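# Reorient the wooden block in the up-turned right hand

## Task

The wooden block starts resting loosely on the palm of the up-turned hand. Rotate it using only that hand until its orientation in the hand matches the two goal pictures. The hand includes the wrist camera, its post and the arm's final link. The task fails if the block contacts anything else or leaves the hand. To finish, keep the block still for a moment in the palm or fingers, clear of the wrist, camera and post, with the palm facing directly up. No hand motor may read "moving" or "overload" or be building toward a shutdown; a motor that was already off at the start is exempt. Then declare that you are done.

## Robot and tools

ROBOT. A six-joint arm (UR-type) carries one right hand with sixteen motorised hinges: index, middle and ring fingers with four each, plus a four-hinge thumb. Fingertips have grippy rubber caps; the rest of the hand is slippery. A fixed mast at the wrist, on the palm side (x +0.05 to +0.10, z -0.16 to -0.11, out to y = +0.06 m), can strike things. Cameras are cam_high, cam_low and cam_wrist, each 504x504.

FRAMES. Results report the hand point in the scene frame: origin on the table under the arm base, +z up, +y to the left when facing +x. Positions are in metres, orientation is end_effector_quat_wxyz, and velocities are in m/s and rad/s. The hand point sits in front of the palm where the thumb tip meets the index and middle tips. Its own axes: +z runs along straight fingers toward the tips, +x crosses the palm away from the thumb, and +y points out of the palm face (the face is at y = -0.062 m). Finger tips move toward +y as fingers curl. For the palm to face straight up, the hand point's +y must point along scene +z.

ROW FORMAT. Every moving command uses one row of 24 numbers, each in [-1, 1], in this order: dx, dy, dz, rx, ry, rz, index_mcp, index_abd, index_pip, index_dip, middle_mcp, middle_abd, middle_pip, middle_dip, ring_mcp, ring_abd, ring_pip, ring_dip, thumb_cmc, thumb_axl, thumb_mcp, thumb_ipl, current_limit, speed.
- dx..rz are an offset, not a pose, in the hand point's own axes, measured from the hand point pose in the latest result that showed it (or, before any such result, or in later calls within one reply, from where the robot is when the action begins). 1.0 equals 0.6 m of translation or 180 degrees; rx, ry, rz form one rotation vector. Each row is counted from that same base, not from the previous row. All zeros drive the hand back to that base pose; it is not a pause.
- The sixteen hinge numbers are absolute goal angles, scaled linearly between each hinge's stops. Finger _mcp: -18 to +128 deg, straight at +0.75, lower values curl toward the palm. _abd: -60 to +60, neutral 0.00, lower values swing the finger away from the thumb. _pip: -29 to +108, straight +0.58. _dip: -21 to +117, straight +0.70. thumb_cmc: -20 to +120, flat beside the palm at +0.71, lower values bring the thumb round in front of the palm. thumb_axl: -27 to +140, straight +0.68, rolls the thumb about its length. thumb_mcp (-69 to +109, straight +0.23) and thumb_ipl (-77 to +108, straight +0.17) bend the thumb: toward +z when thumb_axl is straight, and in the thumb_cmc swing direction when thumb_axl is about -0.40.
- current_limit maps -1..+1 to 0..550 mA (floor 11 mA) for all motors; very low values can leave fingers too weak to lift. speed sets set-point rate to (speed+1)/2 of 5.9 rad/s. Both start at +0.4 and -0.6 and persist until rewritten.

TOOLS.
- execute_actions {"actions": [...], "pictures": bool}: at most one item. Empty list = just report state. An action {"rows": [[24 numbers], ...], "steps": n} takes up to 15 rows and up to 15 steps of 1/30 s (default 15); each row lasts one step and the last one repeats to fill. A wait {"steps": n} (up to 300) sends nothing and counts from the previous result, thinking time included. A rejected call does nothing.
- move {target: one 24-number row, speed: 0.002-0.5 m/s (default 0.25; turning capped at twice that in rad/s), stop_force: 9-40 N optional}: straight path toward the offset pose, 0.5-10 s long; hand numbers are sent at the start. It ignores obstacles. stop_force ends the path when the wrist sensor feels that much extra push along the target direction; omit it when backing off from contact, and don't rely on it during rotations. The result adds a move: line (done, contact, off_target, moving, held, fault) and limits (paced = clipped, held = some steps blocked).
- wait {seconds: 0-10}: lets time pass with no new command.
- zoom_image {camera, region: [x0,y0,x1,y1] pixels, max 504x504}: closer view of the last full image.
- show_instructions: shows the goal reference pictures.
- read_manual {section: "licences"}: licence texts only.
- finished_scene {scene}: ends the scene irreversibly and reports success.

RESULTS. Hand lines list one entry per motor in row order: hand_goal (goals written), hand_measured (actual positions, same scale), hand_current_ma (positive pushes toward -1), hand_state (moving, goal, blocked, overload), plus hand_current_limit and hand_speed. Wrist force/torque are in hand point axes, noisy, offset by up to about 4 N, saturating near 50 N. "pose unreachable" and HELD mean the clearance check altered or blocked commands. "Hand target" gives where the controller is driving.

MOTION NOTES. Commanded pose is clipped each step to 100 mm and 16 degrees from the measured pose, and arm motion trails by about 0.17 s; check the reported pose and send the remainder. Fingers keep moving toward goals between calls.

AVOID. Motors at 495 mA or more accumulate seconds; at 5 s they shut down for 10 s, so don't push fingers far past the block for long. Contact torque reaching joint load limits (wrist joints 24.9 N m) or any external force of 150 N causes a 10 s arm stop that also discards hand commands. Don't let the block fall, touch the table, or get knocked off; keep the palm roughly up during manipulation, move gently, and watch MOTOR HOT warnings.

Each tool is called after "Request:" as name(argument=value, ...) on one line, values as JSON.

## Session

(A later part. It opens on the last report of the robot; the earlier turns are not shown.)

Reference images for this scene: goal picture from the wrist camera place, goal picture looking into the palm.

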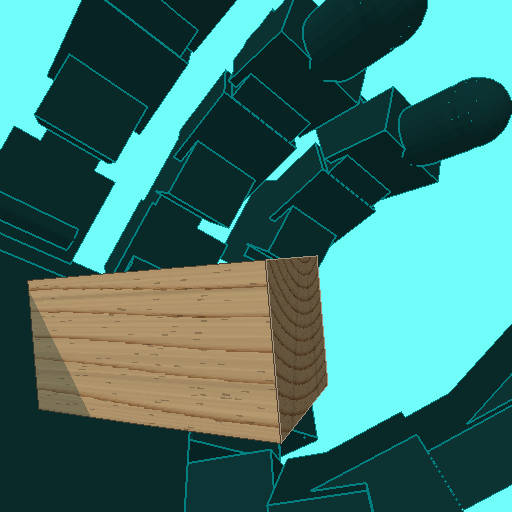

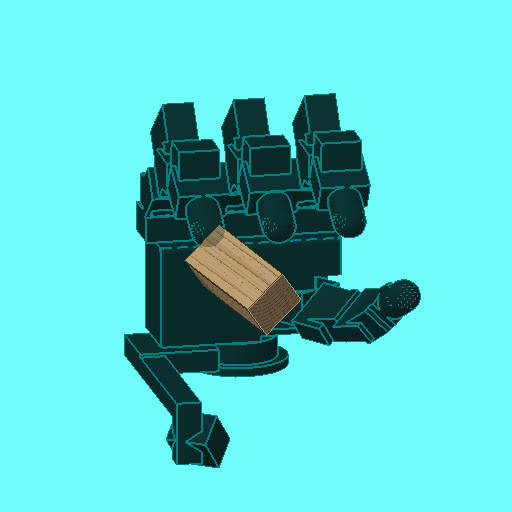

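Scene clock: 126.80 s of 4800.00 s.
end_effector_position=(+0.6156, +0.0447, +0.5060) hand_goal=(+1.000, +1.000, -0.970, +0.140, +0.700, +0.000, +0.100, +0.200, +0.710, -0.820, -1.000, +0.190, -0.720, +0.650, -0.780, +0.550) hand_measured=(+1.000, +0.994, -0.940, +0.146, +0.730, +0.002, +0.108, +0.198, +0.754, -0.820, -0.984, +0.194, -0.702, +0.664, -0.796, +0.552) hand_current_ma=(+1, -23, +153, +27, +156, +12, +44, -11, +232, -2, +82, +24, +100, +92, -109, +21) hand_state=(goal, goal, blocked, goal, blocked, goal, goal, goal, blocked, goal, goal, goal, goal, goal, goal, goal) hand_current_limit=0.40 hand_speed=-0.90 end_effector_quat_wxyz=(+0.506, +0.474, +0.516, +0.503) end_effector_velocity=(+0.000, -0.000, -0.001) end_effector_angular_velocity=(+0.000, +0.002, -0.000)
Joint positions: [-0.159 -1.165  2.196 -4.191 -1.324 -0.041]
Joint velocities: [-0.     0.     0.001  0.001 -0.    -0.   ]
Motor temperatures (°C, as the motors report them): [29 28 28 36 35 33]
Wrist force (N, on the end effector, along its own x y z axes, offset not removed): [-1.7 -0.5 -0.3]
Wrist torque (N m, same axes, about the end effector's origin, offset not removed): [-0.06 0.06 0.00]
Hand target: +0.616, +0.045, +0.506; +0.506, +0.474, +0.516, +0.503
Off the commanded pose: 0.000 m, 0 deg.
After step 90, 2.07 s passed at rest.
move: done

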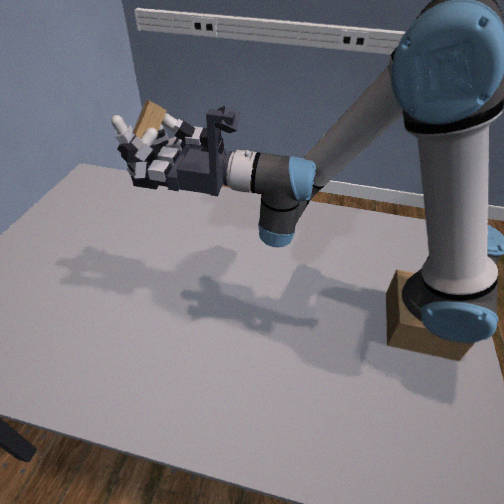

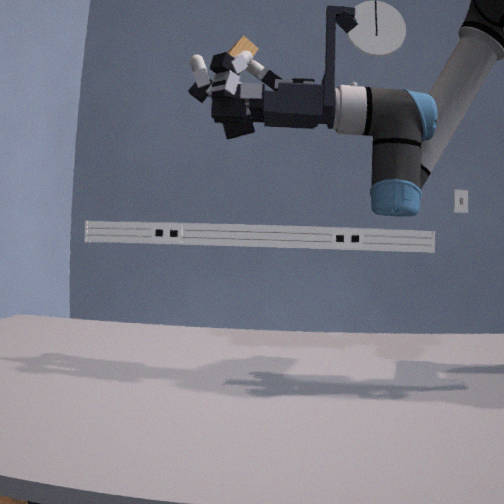

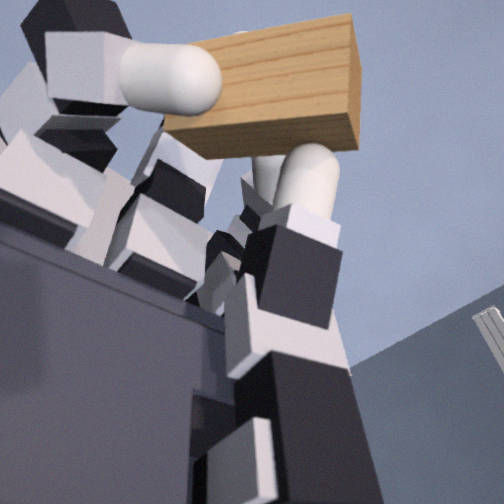

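Request:
move(target=[0,0,0,0,0,0,1,1,-0.97,0.16,0.7,0,0.1,0.2,0.71,-0.82,-1,0.13,-0.6,0.68,-0.72,0.52,0.4,-0.9])

Request:
move(target=[0,0,0,0,0,0,1,1,-0.97,0.16,0.7,0,0.1,0.2,0.71,-0.82,-1,0.13,-0.68,0.68,-0.62,0.35,0.4,-0.9])

Scene clock: 132.20 s of 4800.00 s.
end_effector_position=(+0.6156, +0.0447, +0.5060) hand_goal=(+1.000, +1.000, -0.970, +0.160, +0.700, +0.000, +0.100, +0.200, +0.710, -0.820, -1.000, +0.130, -0.600, +0.680, -0.720, +0.520) hand_measured=(+1.000, +0.994, -0.942, +0.170, +0.730, +0.002, +0.108, +0.198, +0.732, -0.820, -0.986, +0.136, -0.606, +0.674, -0.738, +0.518) hand_current_ma=(+1, -23, +137, +49, +156, +12, +44, -11, +113, -2, +73, +31, -28, -35, -114, -20) hand_state=(goal, goal, blocked, goal, blocked, goal, goal, goal, blocked, goal, goal, goal, goal, goal, goal, goal) hand_current_limit=0.40 hand_speed=-0.90 end_effector_quat_wxyz=(+0.506, +0.474, +0.516, +0.503) end_effector_velocity=(-0.000, +0.000, -0.001) end_effector_angular_velocity=(+0.001, +0.002, +0.000)
Joint positions: [-0.159 -1.165  2.196 -4.191 -1.324 -0.041]
Joint velocities: [0.    0.001 0.001 0.    0.    0.   ]
Motor temperatures (°C, as the motors report them): [29 28 28 36 35 33]
Wrist force (N, on the end effector, along its own x y z axes, offset not removed): [-0.3 -0.7 -0.3]
Wrist torque (N m, same axes, about the end effector's origin, offset not removed): [-0.05 -0.08 0.08]
Hand target: +0.616, +0.045, +0.506; +0.506, +0.474, +0.516, +0.503
Off the commanded pose: 0.000 m, 0 deg.
After step 90, 1.63 s passed at rest.
move: done

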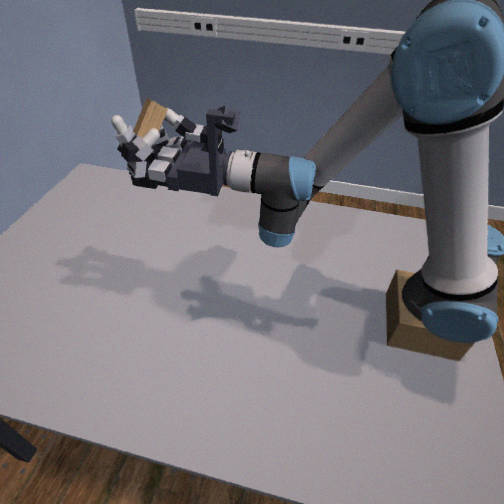

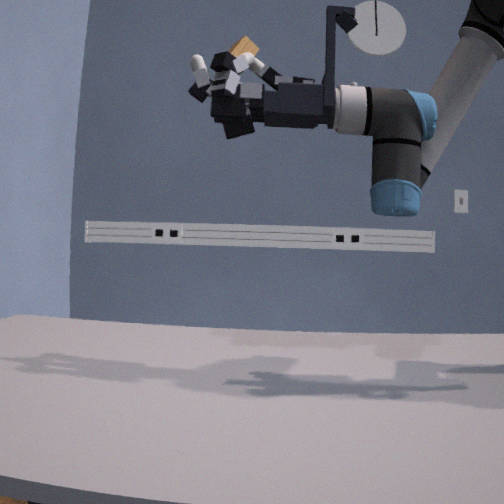

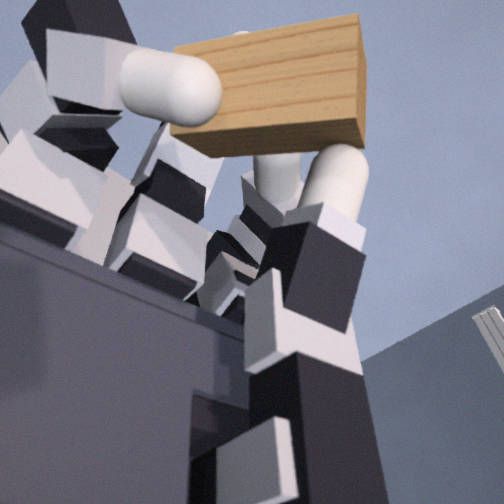

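Scene clock: 133.37 s of 4800.00 s.
end_effector_position=(+0.6156, +0.0447, +0.5060) hand_goal=(+1.000, +1.000, -0.970, +0.160, +0.700, +0.000, +0.100, +0.200, +0.710, -0.820, -1.000, +0.130, -0.680, +0.680, -0.620, +0.350) hand_measured=(+1.000, +1.000, -0.958, +0.166, +0.730, +0.002, +0.108, +0.198, +0.730, -0.820, -0.986, +0.136, -0.672, +0.686, -0.626, +0.354) hand_current_ma=(+1, -4, +63, +27, +156, +12, +44, -11, +107, -2, +71, +31, +42, +45, -34, +29) hand_state=(goal, goal, goal, goal, blocked, goal, goal, goal, goal, goal, goal, goal, goal, goal, goal, goal) hand_current_limit=0.40 hand_speed=-0.90 end_effector_quat_wxyz=(+0.506, +0.474, +0.516, +0.503) end_effector_velocity=(+0.000, +0.000, -0.001) end_effector_angular_velocity=(-0.000, +0.002, +0.000)
Joint positions: [-0.159 -1.165  2.196 -4.191 -1.324 -0.041]
Joint velocities: [ 0.     0.     0.001  0.001  0.    -0.   ]
Motor temperatures (°C, as the motors report them): [29 28 28 36 35 33]
Wrist force (N, on the end effector, along its own x y z axes, offset not removed): [-0.6 0.3 -0.3]
Wrist torque (N m, same axes, about the end effector's origin, offset not removed): [0.07 0.00 0.06]
Hand target: +0.616, +0.045, +0.506; +0.506, +0.474, +0.516, +0.503
Off the commanded pose: 0.000 m, 0 deg.
move: done

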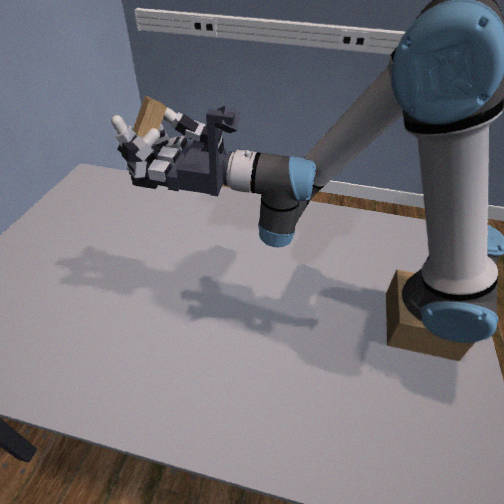

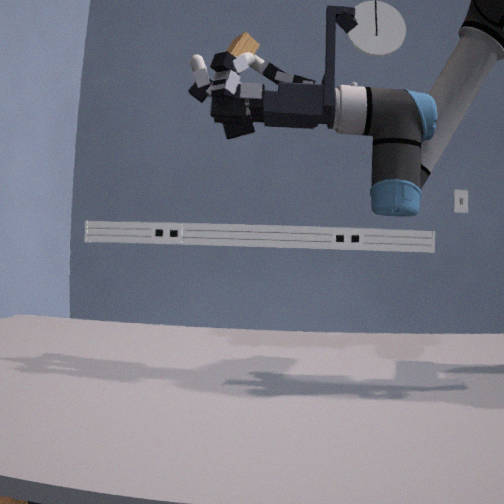

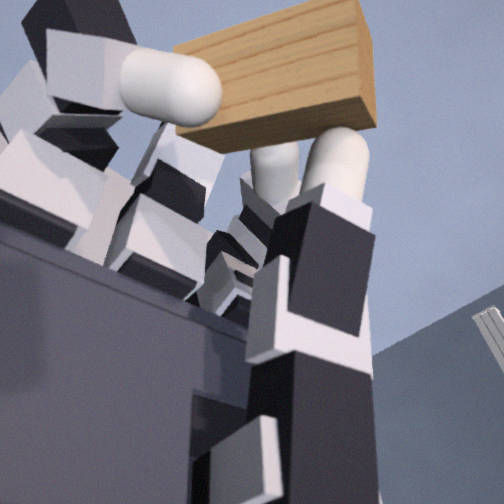

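Request:
finished_scene(scene=2)

The scene is finished: the task was done.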